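# Six arms move all blanket balls into the crate

## Task

Collect every ball from the blanket and put it inside the crate. The crate has to finish upright at the spot where it began. The arms must release everything and back away at the end, and nothing may count as placed if it stays there only because an arm holds it. For reference, the arms are mounted on the table top (z=+0.72 m) at: arm1 (-0.87, +0.65) facing -90 deg; arm2 (-0.87, -0.65) facing +90; arm3 (0.00, +0.65) facing -90; arm4 (0.00, -0.65) facing +90; arm5 (+0.87, +0.65) facing -90; arm6 (+0.87, -0.65) facing +90. Angles are measured counter-clockwise from +x.

## Robot and tools

Robots. There are six identical i2rt Big YAM arms: arm1, arm2, arm3, arm4, arm5 and arm6. Each has six revolute joints, a two-finger gripper and a wrist camera. Odd arms stand on the +y side of the table and face -y; even arms stand on the -y side and face +y. The hand reaches roughly 1.0 m out from the joint1 axis. Two room cameras, cam_high and cam_low, are also available.

Frame. There is one scene frame. Its origin is on the floor and +z is up. The hand point lies midway between the fingertips. Along the hand's z axis the fingers point forward, and the fingers open along its y axis.

Joints. All joint values are absolute targets in radians, except the gripper, which is in metres. Each entry below gives the range, the tolerance for counting as reached, and the meaning of the sign.
- joint1_rad: -2.879 to 2.879, ±0.045. Turns the arm about its foot. Positive is counter-clockwise seen from above, and 0 points the way the foot faces.
- joint2_rad: 0 to 3.141, ±0.14. Shoulder. At 0 the upper arm lies back, roughly level; raising the value lifts it and then carries it forward.
- joint3_rad: 0 to 3.019, ±0.09. Elbow. At 0 it is fully folded, and larger values open it.
- joint4_rad: -1.692 to 1.57, ±0.055. Hand pitch; positive tilts the fingers up.
- joint5_rad: -1.57 to 1.57, ±0.03. Sideways hand swing; positive goes to the arm's right.
- joint6_rad: -2.094 to 2.094, ±0.035. Hand roll; positive is clockwise when viewed from behind the hand.
- gripper_m: 0 to 0.093, ±0.003. This is the fingertip gap. Each pad can squeeze with roughly 50 to 62 N, and some grippers manage less.
Joints move at different speeds, so the hand can sweep a wide curve between two postures. A target very near the current reading may not produce any motion.

execute_actions. The argument actions is a list holding zero or one action. An action is an object keyed by arm name. Each arm's value is {"joints": {...}}, listing any subset of the seven keys above as absolute targets. Every arm in the action starts moving at once, and the arms may finish at different moments. Any joint or arm you leave out may still be driving toward an earlier target. An empty list moves nothing and only returns the state and images. cameras is an optional list of camera names (the arm wrist cameras, cam_high, cam_low or "all"). If omitted, null or ["all"], every camera is returned; [] returns none. The "pictures" line gives the order of the images. A bad key, a bad camera name or an out-of-range value rejects the whole call, and nothing moves.

wait: seconds, from 0 to 10. It commands nothing and returns the current state and images.
zoom_image: camera plus region [x0, y0, x1, y1] in pixels, measured from the top-left corner. The region may be at most 504x504 and must lie within that camera's latest full 672x504 image.
read_manual: section "licences". It returns only licence text.
finished_scene: scene, the integer of the current scene. It closes the scene permanently and reports success, and the next task appears in its result. Before calling it, make sure the result will stay in place without help.

Result lines. joint_positions gives the measured joint values. joint_status reports how each joint commanded in the last accepted action finished:
- off_target: it stopped short and may still be pushing.
- contact_stop or time_out: it holds wherever it stopped. A joint that timed out can keep a target within 0.375, 0.375, 0.113, 0.225, 0.075 and 0.3 rad (joints 1 to 6) and continue pushing toward it.
- not_followed: the self- and arm-collision check held back that arm's joint targets. A "joint command not followed" line appears, usually with a cause, but the gripper still acts. The arm may retry those targets with later actions.
- limit_stop_at_motor_heat: see heat below.
on_its_own lists joints this call did not command. Its "held at" value is the held target, not the joint's actual position. To relieve a pushing joint, send it its reported position. If a result reports a stop, any later motion, wait or finished_scene calls in that same reply are skipped.

Hazards.
- The arms do not stop on contact and can push hard. Robots are never reported as touching each other.
- A hard squeeze between two arms fails the run, and a hard collision may too. The collision check can react late, and between arms it ignores fingers, gripper bodies and wrist cameras.
- Keep rigid objects inside the work area. Do not tip the crate or shift it away from its starting spot, and do not drop, slam or let balls slip.
- A loose object may occasionally be nudged by something outside the robots.
- Holding loads heats motors. A MOTOR HOT line appears from 85 °C. At 100 °C an OVER-TEMPERATURE FAULT stops that arm and gripper until they cool, and the arm falls. Afterwards, send the targets again.
- A joint holding up a load sags over time.
- The scene keeps running between replies, and the arms hold the last command during that time.

Cameras. Each camera's intrinsics (K, distortion D, fovy) are given in OpenCV convention for 672x504 images. With joints 1 and 6 at 0 and the hand level, the wrist camera sits on top of the hand and looks toward the fingertips.

Each tool is called after "Call:" by a JSON object that holds its "api" and its "payload".

## Session

Call:
{"api": "execute_actions", "payload": {"actions": []}}

Scene clock: 0.00 s.
arm1.joint_positions: joint1_rad=+0.004 joint2_rad=+0.455 joint3_rad=+1.471 joint4_rad=-1.545 joint5_rad=+0.017 joint6_rad=+0.014 gripper_m=+0.094
arm1.joint_status: not commanded
arm1.hand: x=-0.8723 y=+0.5251 z=+1.3142 quat_wxyz=(-0.351, -0.618, -0.609, +0.354) (m; scene frame)
arm2.joint_positions: joint1_rad=-0.003 joint2_rad=+0.439 joint3_rad=+1.451 joint4_rad=-1.547 joint5_rad=-0.015 joint6_rad=-0.014 gripper_m=+0.094
arm2.joint_status: not commanded
arm2.hand: x=-0.8653 y=-0.5327 z=+1.3357 quat_wxyz=(-0.354, +0.610, -0.616, -0.351) (m; scene frame)
arm3.joint_positions: joint1_rad=+0.006 joint2_rad=+0.432 joint3_rad=+1.478 joint4_rad=-1.548 joint5_rad=+0.016 joint6_rad=+0.007 gripper_m=+0.095
arm3.joint_status: not commanded
arm3.hand: x=-0.0017 y=+0.5372 z=+1.3479 quat_wxyz=(-0.358, -0.611, -0.606, +0.363) (m; scene frame)
arm4.joint_positions: joint1_rad=-0.011 joint2_rad=+0.424 joint3_rad=+1.458 joint4_rad=-1.549 joint5_rad=-0.008 joint6_rad=+0.014 gripper_m=+0.094
arm4.joint_status: not commanded
arm4.hand: x=+0.0086 y=-0.5301 z=+1.3397 quat_wxyz=(-0.355, +0.593, -0.632, -0.350) (m; scene frame)
arm5.joint_positions: joint1_rad=+0.017 joint2_rad=+0.426 joint3_rad=+1.454 joint4_rad=-1.542 joint5_rad=-0.014 joint6_rad=-0.008 gripper_m=+0.094
arm5.joint_status: not commanded
arm5.hand: x=+0.8698 y=+0.5332 z=+1.2857 quat_wxyz=(-0.355, -0.613, -0.608, +0.358) (m; scene frame)
arm6.joint_positions: joint1_rad=-0.014 joint2_rad=+0.448 joint3_rad=+1.462 joint4_rad=-1.524 joint5_rad=-0.001 joint6_rad=+0.011 gripper_m=+0.094
arm6.joint_status: not commanded
arm6.hand: x=+0.8812 y=-0.5265 z=+1.3725 quat_wxyz=(-0.357, +0.595, -0.623, -0.361) (m; scene frame)
pictures: arm1_cam_wrist, arm2_cam_wrist, arm3_cam_wrist, arm4_cam_wrist, arm5_cam_wrist, arm6_cam_wrist, cam_high, cam_low
Images, in order (width x height): arm1_cam_wrist 672x504, arm2_cam_wrist 672x504, arm3_cam_wrist 672x504, arm4_cam_wrist 672x504, arm5_cam_wrist 672x504, arm6_cam_wrist 672x504, cam_high 672x504, cam_low 672x504.

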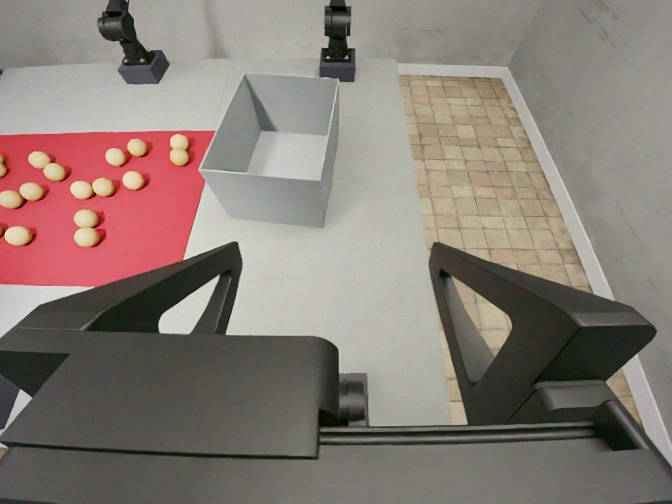

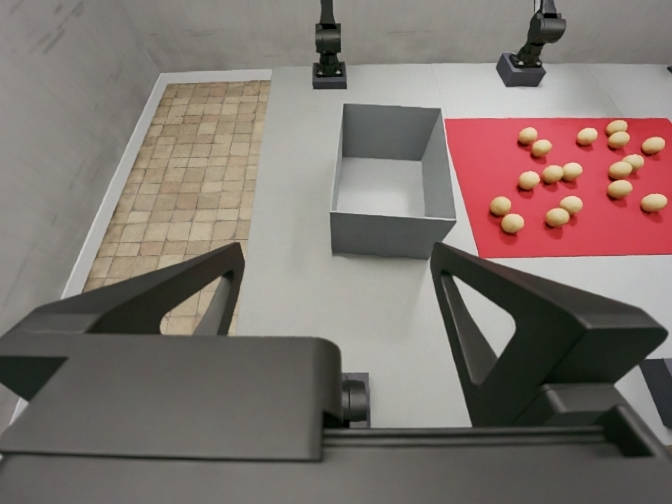

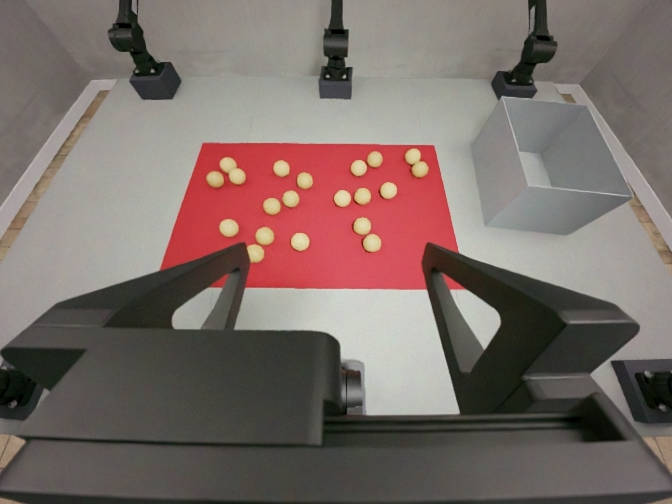

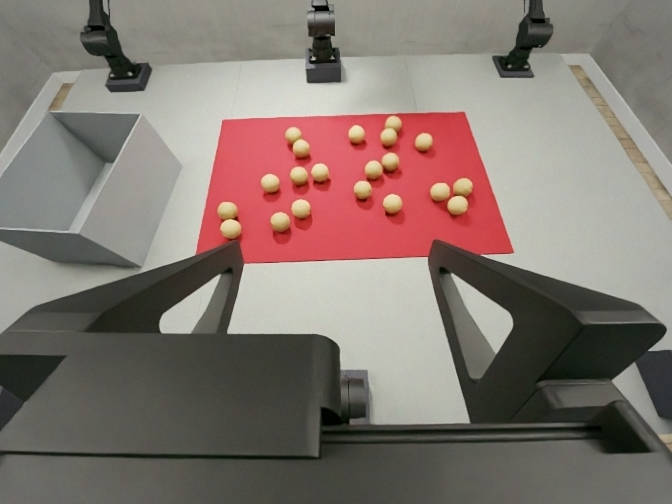

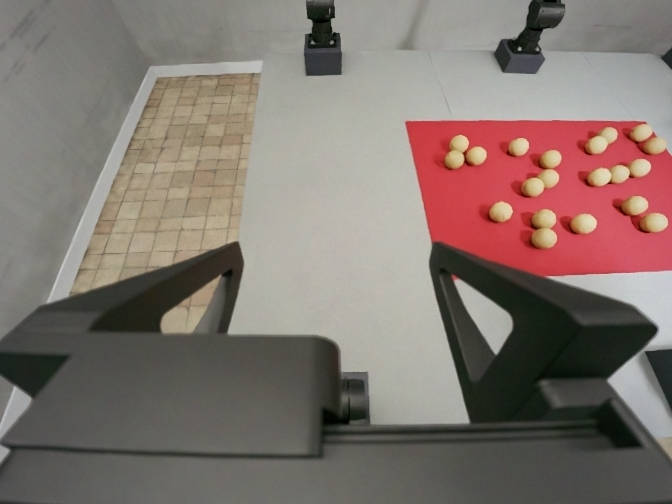

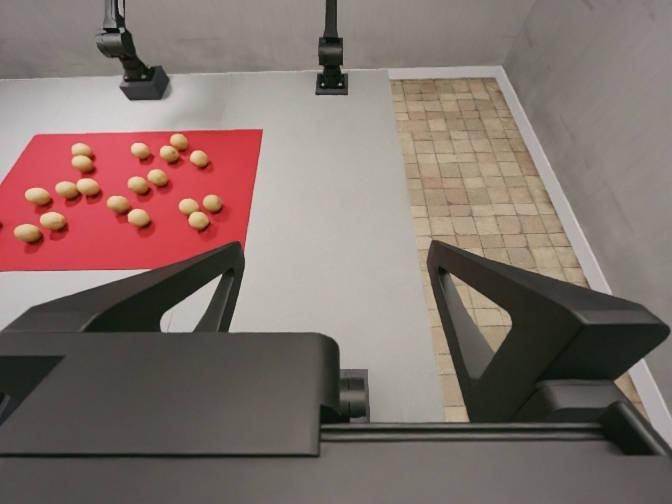

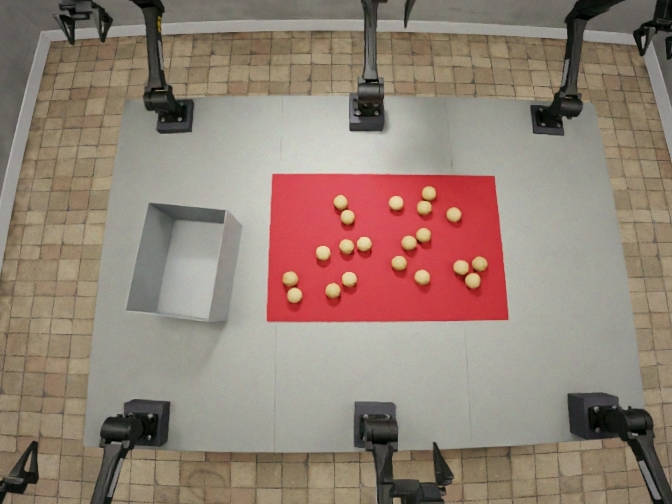

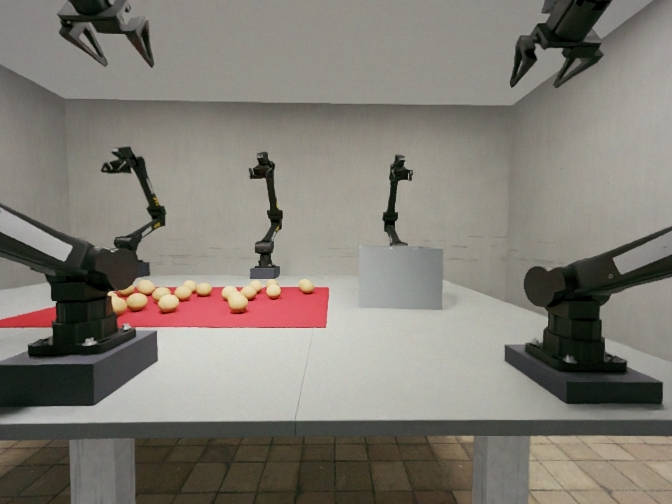

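Call:
{"api": "zoom_image", "payload": {"camera": "cam_high", "region": [260, 160, 520, 330]}}

Call:
{"api": "zoom_image", "payload": {"camera": "cam_high", "region": [80, 80, 340, 460]}}

Region (260, 160, 520, 330) of cam_high's 672x504 image, scaled by 1.938, with more detail than that image has; it fills the top 330 rows of this view, and the rest is white.

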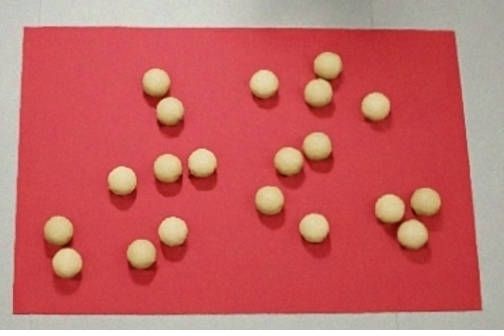

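Region (80, 80, 340, 460) of cam_high's 672x504 image, scaled by 1.326, with more detail than that image has; it fills the left 345 columns of this view, and the rest is white.

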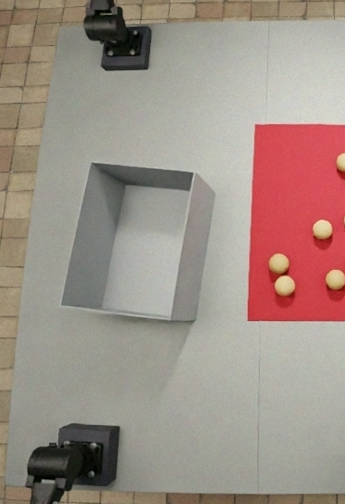

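Call:
{"api": "execute_actions", "payload": {"actions": [{"arm1":{"joints":{"joint1_rad":1.073,"joint2_rad":2.424,"joint3_rad":2.486,"joint4_rad":-1.108}},"arm2":{"joints":{"joint1_rad":-0.853,"joint2_rad":2.267,"joint3_rad":2.276,"joint4_rad":-1.405,"joint6_rad":-1.15}},"arm3":{"joints":{"joint1_rad":0.63,"joint2_rad":1.583,"joint3_rad":1.255,"joint4_rad":-1.243,"joint6_rad":1.0}},"arm4":{"joints":{"joint1_rad":-0.665,"joint2_rad":2.187,"joint3_rad":2.147,"joint4_rad":-1.443,"joint6_rad":-0.79}}}], "cameras": ["arm1_cam_wrist","arm2_cam_wrist","arm3_cam_wrist","arm4_cam_wrist","cam_high"]}}

Scene clock: 11.03 s.
arm1.joint_positions: joint1_rad=+1.079 joint2_rad=+2.418 joint3_rad=+2.449 joint4_rad=-1.108 joint5_rad=+0.018 joint6_rad=+0.014 gripper_m=+0.094
arm1.joint_status: all done
arm1.hand: x=-0.1215 y=+0.2494 z=+0.8806 quat_wxyz=(-0.235, -0.242, -0.939, +0.066) (m; scene frame)
arm2.joint_positions: joint1_rad=-0.856 joint2_rad=+2.266 joint3_rad=+2.245 joint4_rad=-1.401 joint5_rad=-0.015 joint6_rad=-1.138 gripper_m=+0.094
arm2.joint_status: all done
arm2.hand: x=-0.3030 y=-0.1828 z=+0.9107 quat_wxyz=(-0.076, +0.789, -0.609, +0.004) (m; scene frame)
arm3.joint_positions: joint1_rad=+0.630 joint2_rad=+1.584 joint3_rad=+1.256 joint4_rad=-1.257 joint5_rad=+0.017 joint6_rad=+0.989 gripper_m=+0.095
arm3.joint_status: all done
arm3.hand: x=+0.2650 y=+0.2827 z=+0.9244 quat_wxyz=(+0.007, -0.821, -0.570, +0.009) (m; scene frame)
arm4.joint_positions: joint1_rad=-0.659 joint2_rad=+2.182 joint3_rad=+2.126 joint4_rad=-1.447 joint5_rad=-0.008 joint6_rad=-0.781 gripper_m=+0.094
arm4.joint_status: all done
arm4.hand: x=+0.4465 y=-0.1182 z=+0.9119 quat_wxyz=(-0.027, +0.735, -0.678, -0.004) (m; scene frame)
arm5.joint_positions: joint1_rad=+0.017 joint2_rad=+0.426 joint3_rad=+1.454 joint4_rad=-1.542 joint5_rad=-0.014 joint6_rad=-0.008 gripper_m=+0.094
arm5.joint_status: not commanded
arm5.hand: x=+0.8698 y=+0.5332 z=+1.2857 quat_wxyz=(-0.355, -0.613, -0.608, +0.358) (m; scene frame)
arm6.joint_positions: joint1_rad=-0.014 joint2_rad=+0.448 joint3_rad=+1.462 joint4_rad=-1.524 joint5_rad=-0.001 joint6_rad=+0.011 gripper_m=+0.094
arm6.joint_status: not commanded
arm6.hand: x=+0.8812 y=-0.5265 z=+1.3725 quat_wxyz=(-0.357, +0.595, -0.623, -0.361) (m; scene frame)
pictures: arm1_cam_wrist, arm2_cam_wrist, arm3_cam_wrist, arm4_cam_wrist, cam_high
Images, in order (width x height): arm1_cam_wrist 672x504, arm2_cam_wrist 672x504, arm3_cam_wrist 672x504, arm4_cam_wrist 672x504, cam_high 672x504.

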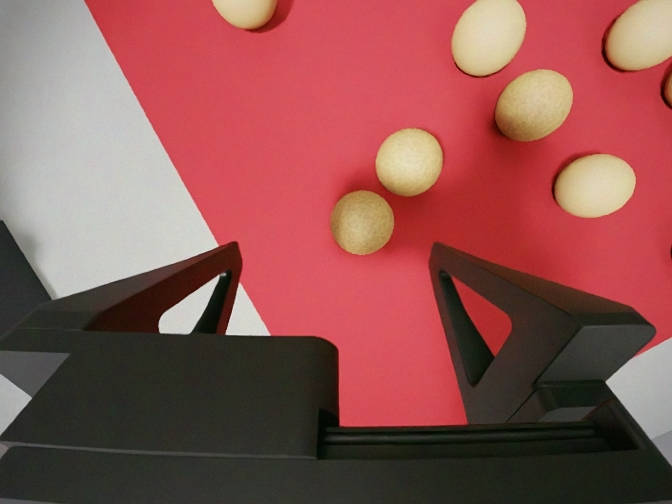

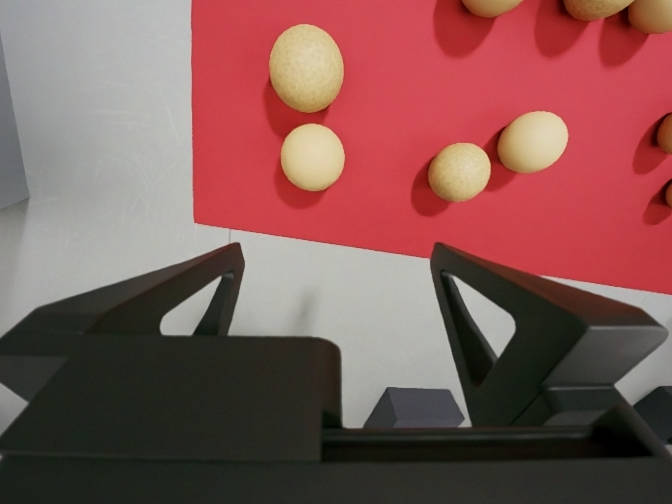

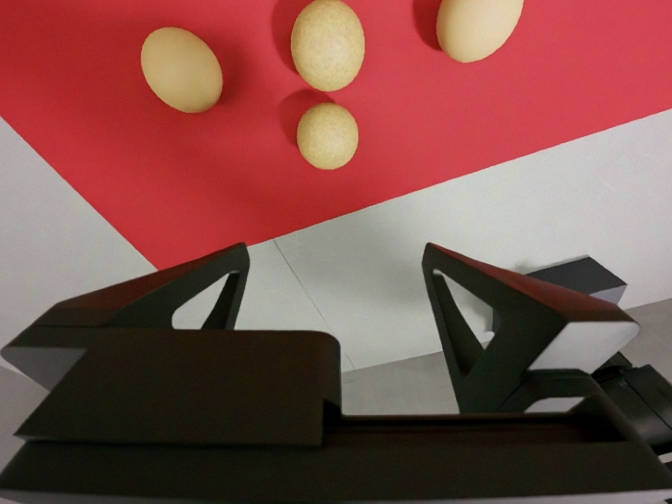

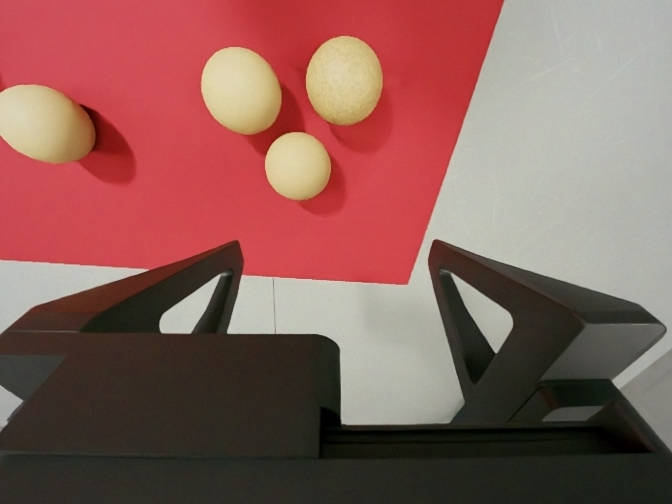

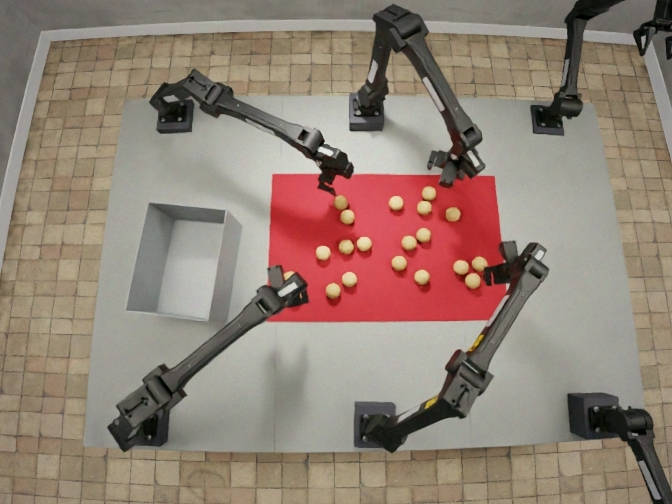

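Call:
{"api": "execute_actions", "payload": {"actions": [{"arm1":{"joints":{"joint1_rad":1.046,"joint2_rad":2.356,"joint3_rad":2.165,"joint4_rad":-0.852}},"arm2":{"joints":{"joint1_rad":-0.822,"joint2_rad":2.253,"joint3_rad":2.0,"joint4_rad":-1.147}},"arm3":{"joints":{"joint2_rad":1.718,"joint3_rad":1.103,"joint4_rad":-0.95}},"arm4":{"joints":{"joint1_rad":-0.622,"joint2_rad":2.182,"joint3_rad":1.876,"joint4_rad":-1.178}}}], "cameras": ["arm1_cam_wrist","arm2_cam_wrist","arm3_cam_wrist","arm4_cam_wrist"]}}

Scene clock: 18.87 s.
arm1.joint_positions: joint1_rad=+1.045 joint2_rad=+2.362 joint3_rad=+2.158 joint4_rad=-0.866 joint5_rad=+0.018 joint6_rad=+0.014 gripper_m=+0.094
arm1.joint_status: all done
arm1.hand: x=-0.1509 y=+0.2331 z=+0.8112 quat_wxyz=(-0.238, -0.258, -0.934, +0.071) (m; scene frame)
arm2.joint_positions: joint1_rad=-0.823 joint2_rad=+2.252 joint3_rad=+1.992 joint4_rad=-1.159 joint5_rad=-0.015 joint6_rad=-1.138 gripper_m=+0.094
arm2.joint_status: all done
arm2.hand: x=-0.3305 y=-0.1741 z=+0.8254 quat_wxyz=(-0.078, +0.799, -0.597, +0.004) (m; scene frame)
arm3.joint_positions: joint1_rad=+0.630 joint2_rad=+1.721 joint3_rad=+1.095 joint4_rad=-0.968 joint5_rad=+0.017 joint6_rad=+0.989 gripper_m=+0.095
arm3.joint_status: all done
arm3.hand: x=+0.2627 y=+0.2855 z=+0.8101 quat_wxyz=(+0.012, -0.821, -0.570, +0.009) (m; scene frame)
arm4.joint_positions: joint1_rad=-0.626 joint2_rad=+2.176 joint3_rad=+1.874 joint4_rad=-1.196 joint5_rad=-0.008 joint6_rad=-0.781 gripper_m=+0.094
arm4.joint_status: all done
arm4.hand: x=+0.4177 y=-0.1183 z=+0.8221 quat_wxyz=(-0.030, +0.746, -0.665, -0.005) (m; scene frame)
arm5.joint_positions: joint1_rad=+0.017 joint2_rad=+0.426 joint3_rad=+1.454 joint4_rad=-1.542 joint5_rad=-0.014 joint6_rad=-0.008 gripper_m=+0.094
arm5.joint_status: not commanded
arm5.hand: x=+0.8698 y=+0.5332 z=+1.2857 quat_wxyz=(-0.355, -0.613, -0.608, +0.358) (m; scene frame)
arm6.joint_positions: joint1_rad=-0.014 joint2_rad=+0.448 joint3_rad=+1.462 joint4_rad=-1.524 joint5_rad=-0.001 joint6_rad=+0.011 gripper_m=+0.094
arm6.joint_status: not commanded
arm6.hand: x=+0.8812 y=-0.5265 z=+1.3725 quat_wxyz=(-0.357, +0.595, -0.623, -0.361) (m; scene frame)
pictures: arm1_cam_wrist, arm2_cam_wrist, arm3_cam_wrist, arm4_cam_wrist
Images, in order (width x height): arm1_cam_wrist 672x504, arm2_cam_wrist 672x504, arm3_cam_wrist 672x504, arm4_cam_wrist 672x504.

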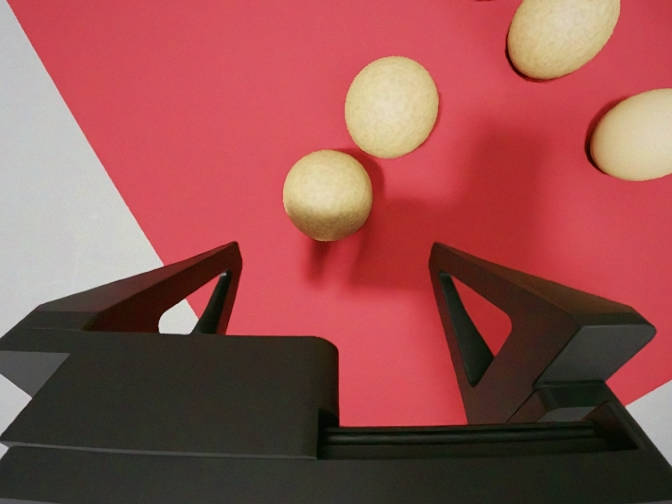

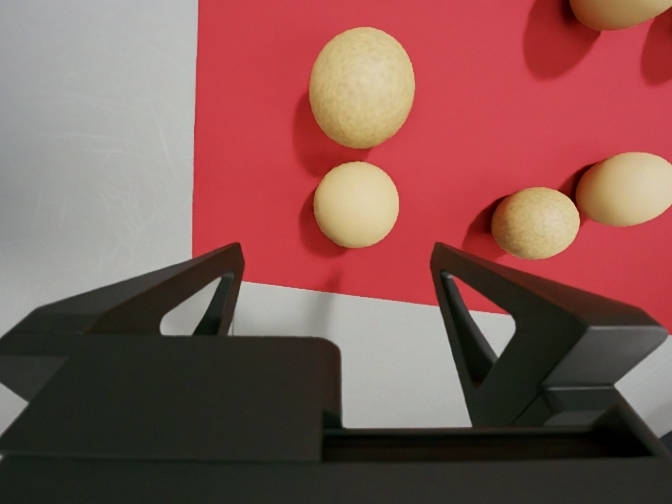

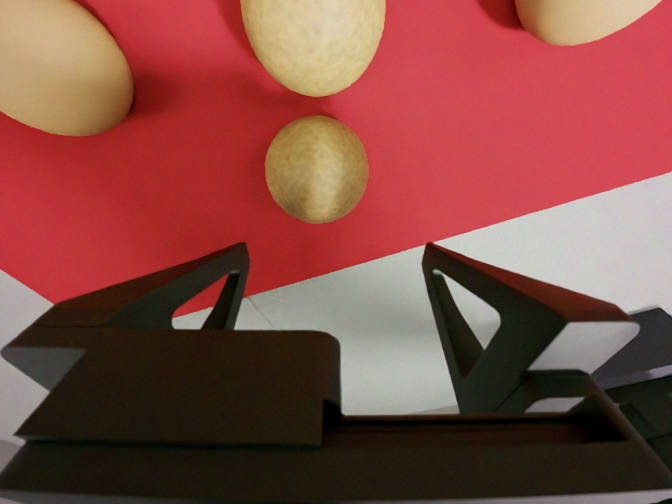

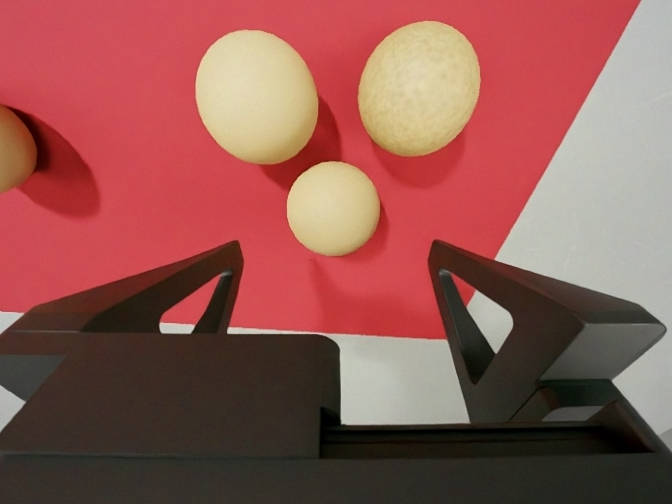

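Call:
{"api": "execute_actions", "payload": {"actions": [{"arm1":{"joints":{"joint1_rad":1.053,"joint2_rad":2.502,"joint3_rad":2.277,"joint4_rad":-0.818}},"arm2":{"joints":{"joint1_rad":-0.84,"joint2_rad":2.364,"joint3_rad":2.002,"joint4_rad":-1.038}},"arm3":{"joints":{"joint1_rad":0.604,"joint2_rad":1.848,"joint3_rad":1.099,"joint4_rad":-0.816}},"arm4":{"joints":{"joint1_rad":-0.634,"joint2_rad":2.232,"joint3_rad":1.772,"joint4_rad":-1.024}}}], "cameras": ["arm1_cam_wrist","arm2_cam_wrist","arm3_cam_wrist","arm4_cam_wrist"]}}

Scene clock: 23.93 s.
arm1.joint_positions: joint1_rad=+1.045 joint2_rad=+2.504 joint3_rad=+2.235 joint4_rad=-0.823 joint5_rad=+0.018 joint6_rad=+0.014 gripper_m=+0.094
arm1.joint_status: all done
arm1.hand: x=-0.1363 y=+0.2247 z=+0.7370 quat_wxyz=(-0.227, -0.259, -0.936, +0.068) (m; scene frame)
arm2.joint_positions: joint1_rad=-0.831 joint2_rad=+2.369 joint3_rad=+1.992 joint4_rad=-1.050 joint5_rad=-0.015 joint6_rad=-1.138 gripper_m=+0.094
arm2.joint_status: all done
arm2.hand: x=-0.3189 y=-0.1698 z=+0.7463 quat_wxyz=(-0.074, +0.797, -0.599, +0.003) (m; scene frame)
arm3.joint_positions: joint1_rad=+0.613 joint2_rad=+1.853 joint3_rad=+1.095 joint4_rad=-0.835 joint5_rad=+0.017 joint6_rad=+0.989 gripper_m=+0.095
arm3.joint_status: all done
arm3.hand: x=+0.2649 y=+0.2685 z=+0.7517 quat_wxyz=(+0.011, -0.826, -0.563, +0.009) (m; scene frame)
arm4.joint_positions: joint1_rad=-0.626 joint2_rad=+2.205 joint3_rad=+1.774 joint4_rad=-1.042 joint5_rad=-0.008 joint6_rad=-0.781 gripper_m=+0.094
arm4.joint_status: all done
arm4.hand: x=+0.4151 y=-0.1217 z=+0.7685 quat_wxyz=(-0.042, +0.746, -0.665, -0.006) (m; scene frame)
arm5.joint_positions: joint1_rad=+0.017 joint2_rad=+0.426 joint3_rad=+1.454 joint4_rad=-1.542 joint5_rad=-0.014 joint6_rad=-0.008 gripper_m=+0.094
arm5.joint_status: not commanded
arm5.hand: x=+0.8698 y=+0.5332 z=+1.2857 quat_wxyz=(-0.355, -0.613, -0.608, +0.358) (m; scene frame)
arm6.joint_positions: joint1_rad=-0.014 joint2_rad=+0.448 joint3_rad=+1.462 joint4_rad=-1.524 joint5_rad=-0.001 joint6_rad=+0.011 gripper_m=+0.094
arm6.joint_status: not commanded
arm6.hand: x=+0.8812 y=-0.5265 z=+1.3725 quat_wxyz=(-0.357, +0.595, -0.623, -0.361) (m; scene frame)
pictures: arm1_cam_wrist, arm2_cam_wrist, arm3_cam_wrist, arm4_cam_wrist
Images, in order (width x height): arm1_cam_wrist 672x504, arm2_cam_wrist 672x504, arm3_cam_wrist 672x504, arm4_cam_wrist 672x504.

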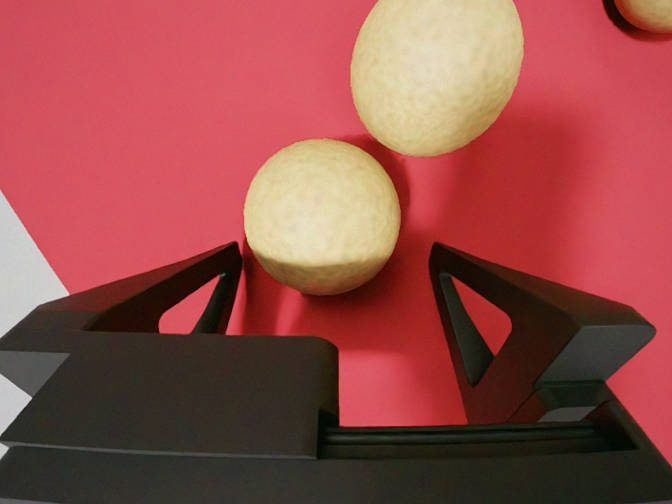

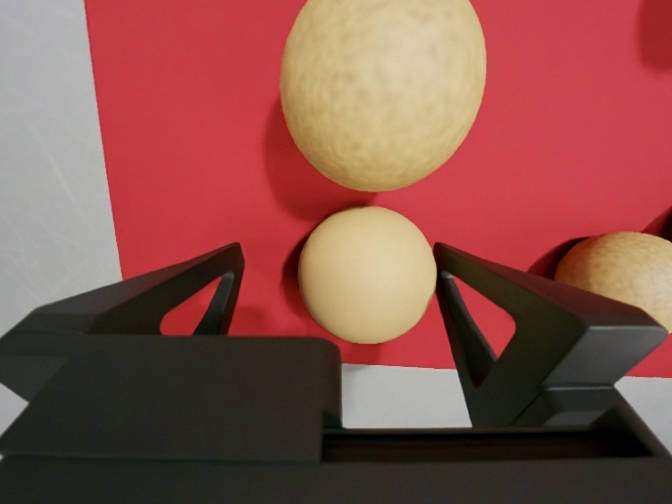

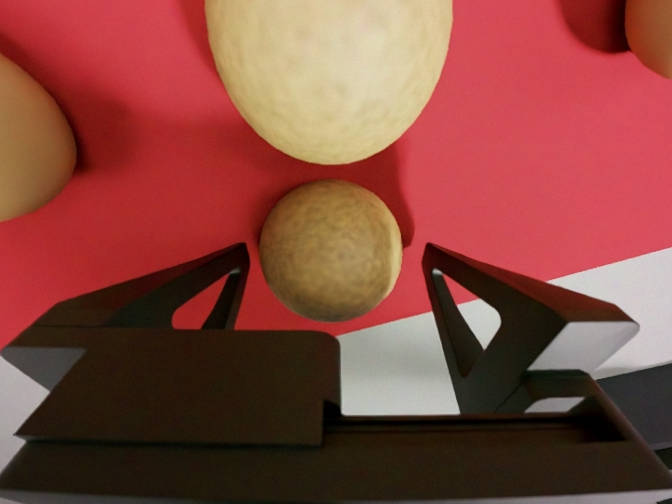

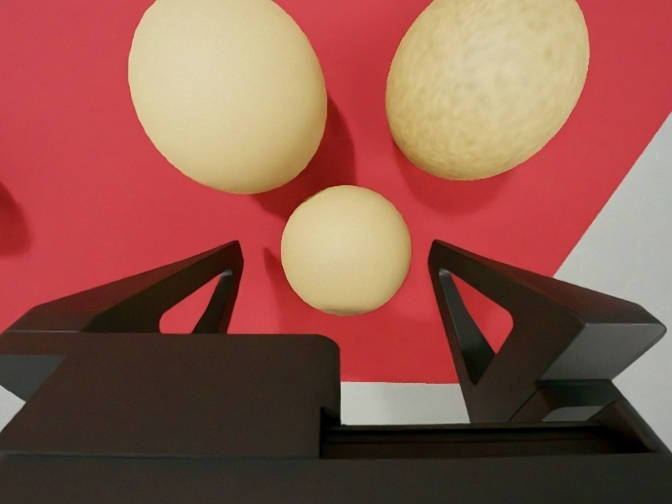

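Call:
{"api": "execute_actions", "payload": {"actions": [{"arm1":{"joints":{"joint2_rad":2.547,"joint3_rad":2.38,"joint4_rad":-0.87}},"arm2":{"joints":{"gripper_m":0.04}},"arm3":{"joints":{"gripper_m":0.04}},"arm4":{"joints":{"joint2_rad":2.25,"joint3_rad":1.745,"joint4_rad":-1.02}}}], "cameras": ["arm1_cam_wrist","arm2_cam_wrist","arm3_cam_wrist","arm4_cam_wrist"]}}

Scene clock: 25.83 s.
arm1.joint_positions: joint1_rad=+1.045 joint2_rad=+2.537 joint3_rad=+2.325 joint4_rad=-0.862 joint5_rad=+0.018 joint6_rad=+0.014 gripper_m=+0.094
arm1.joint_status: all done
arm1.hand: x=-0.1235 y=+0.2174 z=+0.7491 quat_wxyz=(-0.236, -0.258, -0.934, +0.070) (m; scene frame)
arm2.joint_positions: joint1_rad=-0.831 joint2_rad=+2.369 joint3_rad=+1.992 joint4_rad=-1.049 joint5_rad=-0.015 joint6_rad=-1.138 gripper_m=+0.057
arm2.joint_status: gripper_m off_target (ended at +0.057, target +0.040)
arm2.hand: x=-0.3188 y=-0.1698 z=+0.7463 quat_wxyz=(-0.074, +0.797, -0.599, +0.003) (m; scene frame)
arm3.joint_positions: joint1_rad=+0.613 joint2_rad=+1.853 joint3_rad=+1.095 joint4_rad=-0.834 joint5_rad=+0.017 joint6_rad=+0.989 gripper_m=+0.057
arm3.joint_status: gripper_m off_target (ended at +0.057, target +0.040)
arm3.hand: x=+0.2649 y=+0.2684 z=+0.7517 quat_wxyz=(+0.011, -0.826, -0.563, +0.009) (m; scene frame)
arm4.joint_positions: joint1_rad=-0.626 joint2_rad=+2.210 joint3_rad=+1.752 joint4_rad=-1.037 joint5_rad=-0.008 joint6_rad=-0.781 gripper_m=+0.094
arm4.joint_status: all done
arm4.hand: x=+0.4097 y=-0.1286 z=+0.7572 quat_wxyz=(-0.031, +0.746, -0.665, -0.005) (m; scene frame)
arm5.joint_positions: joint1_rad=+0.017 joint2_rad=+0.426 joint3_rad=+1.454 joint4_rad=-1.542 joint5_rad=-0.014 joint6_rad=-0.008 gripper_m=+0.094
arm5.joint_status: not commanded
arm5.hand: x=+0.8698 y=+0.5332 z=+1.2857 quat_wxyz=(-0.355, -0.613, -0.608, +0.358) (m; scene frame)
arm6.joint_positions: joint1_rad=-0.014 joint2_rad=+0.448 joint3_rad=+1.462 joint4_rad=-1.524 joint5_rad=-0.001 joint6_rad=+0.011 gripper_m=+0.094
arm6.joint_status: not commanded
arm6.hand: x=+0.8812 y=-0.5265 z=+1.3725 quat_wxyz=(-0.357, +0.595, -0.623, -0.361) (m; scene frame)
pictures: arm1_cam_wrist, arm2_cam_wrist, arm3_cam_wrist, arm4_cam_wrist
Images, in order (width x height): arm1_cam_wrist 672x504, arm2_cam_wrist 672x504, arm3_cam_wrist 672x504, arm4_cam_wrist 672x504.

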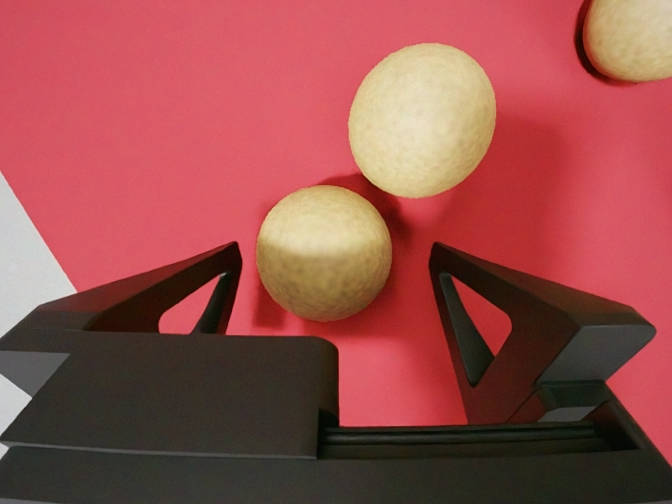

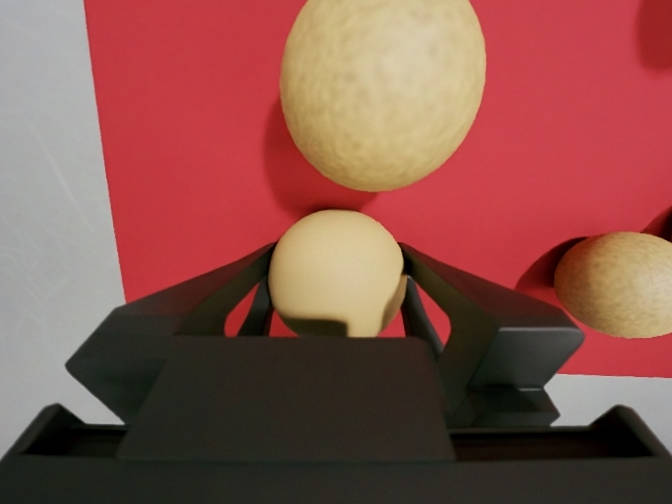

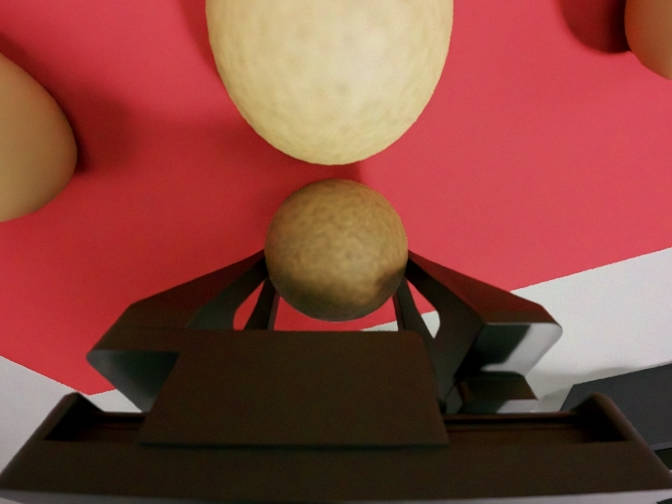

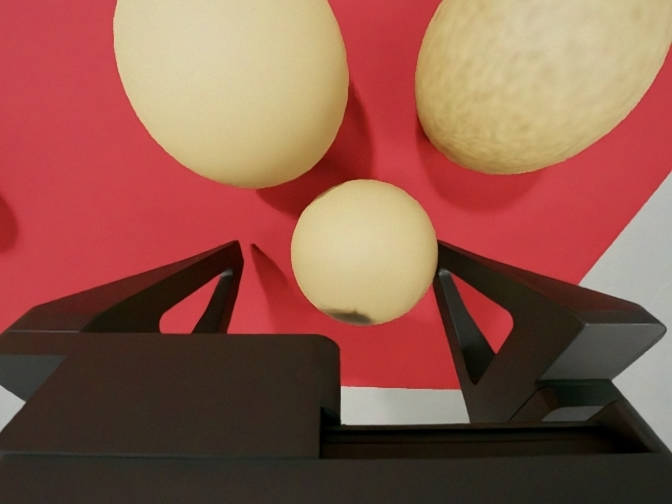

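Call:
{"api": "execute_actions", "payload": {"actions": [{"arm1":{"joints":{"gripper_m":0.04}},"arm4":{"joints":{"gripper_m":0.04}},"arm2":{"joints":{"joint2_rad":1.494,"joint3_rad":1.567,"joint4_rad":-1.47}},"arm3":{"joints":{"joint2_rad":1.45,"joint3_rad":1.35,"joint4_rad":-1.2}}}], "cameras": ["arm1_cam_wrist","arm4_cam_wrist","cam_high"]}}

Scene clock: 30.40 s.
arm1.joint_positions: joint1_rad=+1.045 joint2_rad=+2.537 joint3_rad=+2.325 joint4_rad=-0.862 joint5_rad=+0.018 joint6_rad=+0.014 gripper_m=+0.057
arm1.joint_status: gripper_m off_target (ended at +0.057, target +0.040)
arm1.hand: x=-0.1235 y=+0.2174 z=+0.7491 quat_wxyz=(-0.236, -0.258, -0.934, +0.070) (m; scene frame)
arm2.joint_positions: joint1_rad=-0.831 joint2_rad=+1.492 joint3_rad=+1.563 joint4_rad=-1.462 joint5_rad=-0.015 joint6_rad=-1.139 gripper_m=+0.057
arm2.joint_status: all done
arm2.hand: x=-0.5032 y=-0.3337 z=+1.0826 quat_wxyz=(-0.091, +0.796, -0.598, +0.007) (m; scene frame)
arm3.joint_positions: joint1_rad=+0.613 joint2_rad=+1.453 joint3_rad=+1.340 joint4_rad=-1.181 joint5_rad=+0.017 joint6_rad=+0.989 gripper_m=+0.057
arm3.joint_status: all done
arm3.hand: x=+0.2809 y=+0.2465 z=+1.0199 quat_wxyz=(-0.138, -0.819, -0.557, +0.007) (m; scene frame)
arm4.joint_positions: joint1_rad=-0.626 joint2_rad=+2.210 joint3_rad=+1.752 joint4_rad=-1.037 joint5_rad=-0.008 joint6_rad=-0.782 gripper_m=+0.057
arm4.joint_status: gripper_m off_target (ended at +0.057, target +0.040)
arm4.hand: x=+0.4097 y=-0.1286 z=+0.7572 quat_wxyz=(-0.031, +0.746, -0.665, -0.005) (m; scene frame)
arm5.joint_positions: joint1_rad=+0.017 joint2_rad=+0.426 joint3_rad=+1.454 joint4_rad=-1.542 joint5_rad=-0.014 joint6_rad=-0.008 gripper_m=+0.094
arm5.joint_status: not commanded
arm5.hand: x=+0.8698 y=+0.5332 z=+1.2857 quat_wxyz=(-0.355, -0.613, -0.608, +0.358) (m; scene frame)
arm6.joint_positions: joint1_rad=-0.014 joint2_rad=+0.448 joint3_rad=+1.462 joint4_rad=-1.524 joint5_rad=-0.001 joint6_rad=+0.011 gripper_m=+0.094
arm6.joint_status: not commanded
arm6.hand: x=+0.8812 y=-0.5265 z=+1.3725 quat_wxyz=(-0.357, +0.595, -0.623, -0.361) (m; scene frame)
pictures: arm1_cam_wrist, arm4_cam_wrist, cam_high
Images, in order (width x height): arm1_cam_wrist 672x504, arm4_cam_wrist 672x504, cam_high 672x504.

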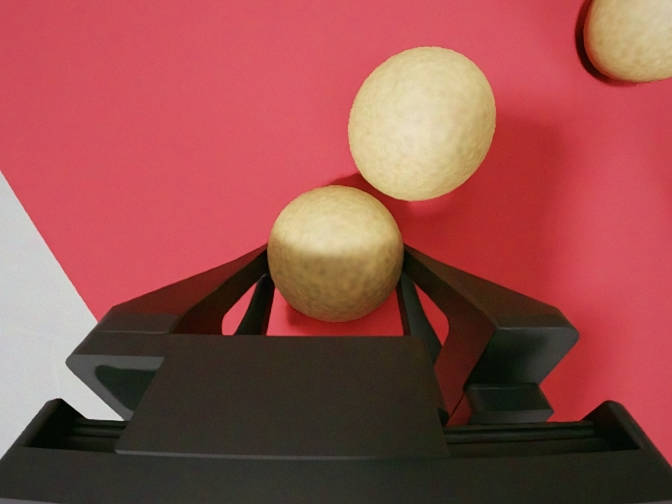

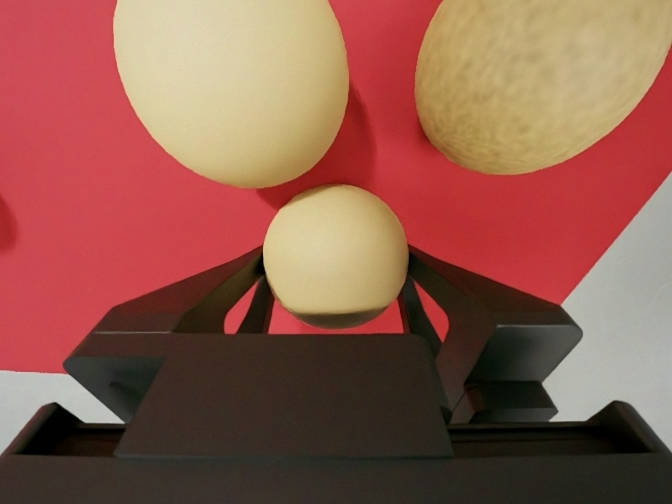

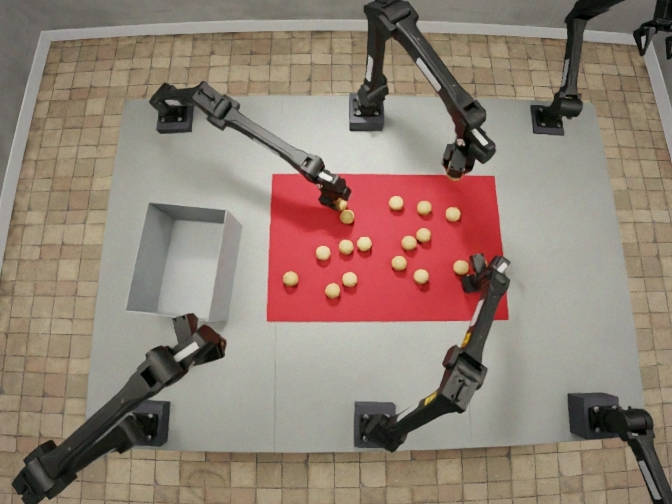

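Call:
{"api": "execute_actions", "payload": {"actions": [{"arm1":{"joints":{"joint2_rad":1.773,"joint3_rad":1.968,"joint4_rad":-1.504}},"arm2":{"joints":{"joint1_rad":-0.119,"joint6_rad":0}},"arm3":{"joints":{"joint2_rad":1.43,"joint3_rad":1.52,"joint4_rad":-1.31}},"arm4":{"joints":{"joint2_rad":1.43,"joint3_rad":1.52,"joint4_rad":-1.31}}}], "cameras": ["arm2_cam_wrist","cam_high","cam_low"]}}

Scene clock: 34.47 s.
arm1.joint_positions: joint1_rad=+1.045 joint2_rad=+1.787 joint3_rad=+1.958 joint4_rad=-1.497 joint5_rad=+0.018 joint6_rad=+0.014 gripper_m=+0.057
arm1.joint_status: all done
arm1.hand: x=-0.3466 y=+0.3455 z=+1.0675 quat_wxyz=(-0.116, -0.263, -0.957, +0.039) (m; scene frame)
arm2.joint_positions: joint1_rad=-0.115 joint2_rad=+1.492 joint3_rad=+1.563 joint4_rad=-1.462 joint5_rad=-0.015 joint6_rad=-0.012 gripper_m=+0.057
arm2.joint_status: all done
arm2.hand: x=-0.8017 y=-0.1724 z=+1.0856 quat_wxyz=(-0.064, +0.657, -0.748, -0.069) (m; scene frame)
arm3.joint_positions: joint1_rad=+0.613 joint2_rad=+1.423 joint3_rad=+1.480 joint4_rad=-1.291 joint5_rad=+0.017 joint6_rad=+0.989 gripper_m=+0.057
arm3.joint_status: all done
arm3.hand: x=+0.2834 y=+0.2432 z=+1.0897 quat_wxyz=(-0.168, -0.816, -0.554, +0.006) (m; scene frame)
arm4.joint_positions: joint1_rad=-0.626 joint2_rad=+1.412 joint3_rad=+1.509 joint4_rad=-1.293 joint5_rad=-0.008 joint6_rad=-0.782 gripper_m=+0.057
arm4.joint_status: all done
arm4.hand: x=+0.3102 y=-0.2540 z=+1.1030 quat_wxyz=(-0.180, +0.735, -0.654, -0.014) (m; scene frame)
arm5.joint_positions: joint1_rad=+0.017 joint2_rad=+0.426 joint3_rad=+1.454 joint4_rad=-1.542 joint5_rad=-0.014 joint6_rad=-0.008 gripper_m=+0.094
arm5.joint_status: not commanded
arm5.hand: x=+0.8698 y=+0.5332 z=+1.2857 quat_wxyz=(-0.355, -0.613, -0.608, +0.358) (m; scene frame)
arm6.joint_positions: joint1_rad=-0.014 joint2_rad=+0.448 joint3_rad=+1.462 joint4_rad=-1.524 joint5_rad=-0.001 joint6_rad=+0.011 gripper_m=+0.094
arm6.joint_status: not commanded
arm6.hand: x=+0.8812 y=-0.5265 z=+1.3725 quat_wxyz=(-0.357, +0.595, -0.623, -0.361) (m; scene frame)
pictures: arm2_cam_wrist, cam_high, cam_low
Images, in order (width x height): arm2_cam_wrist 672x504, cam_high 672x504, cam_low 672x504.

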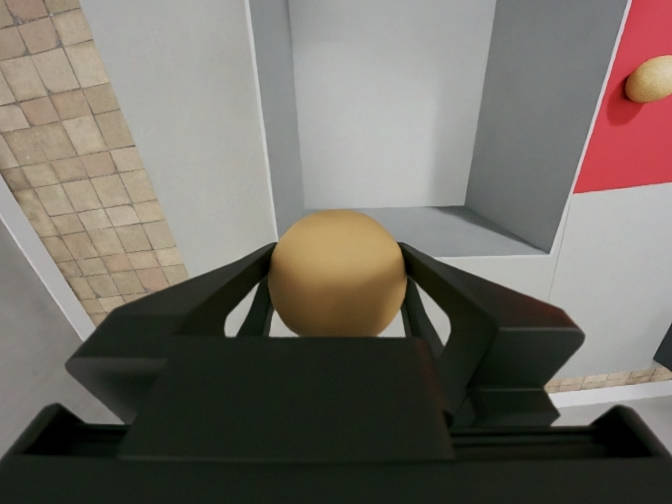

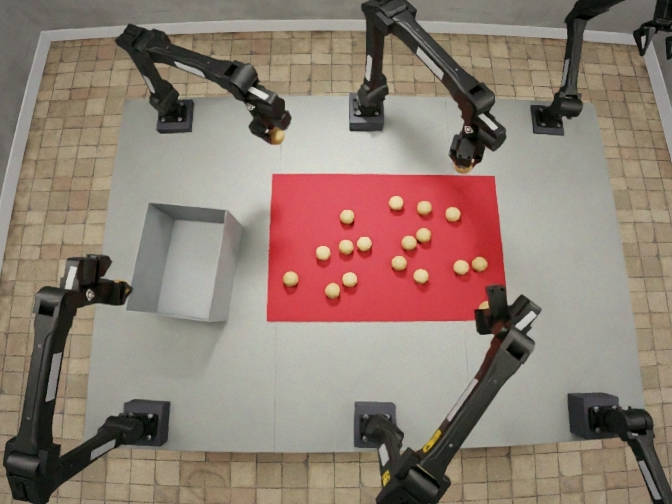

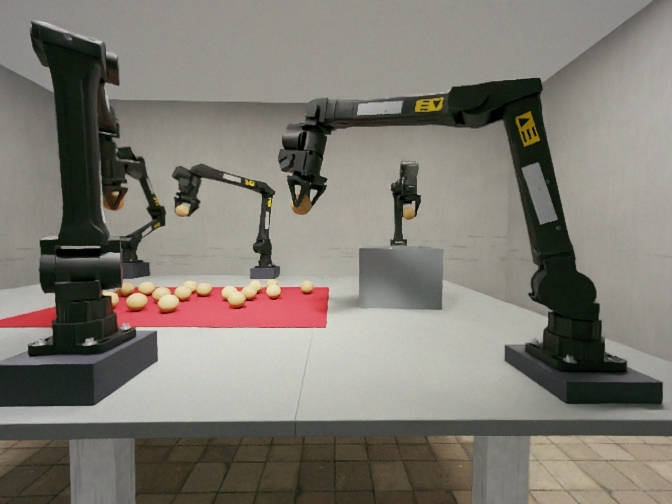

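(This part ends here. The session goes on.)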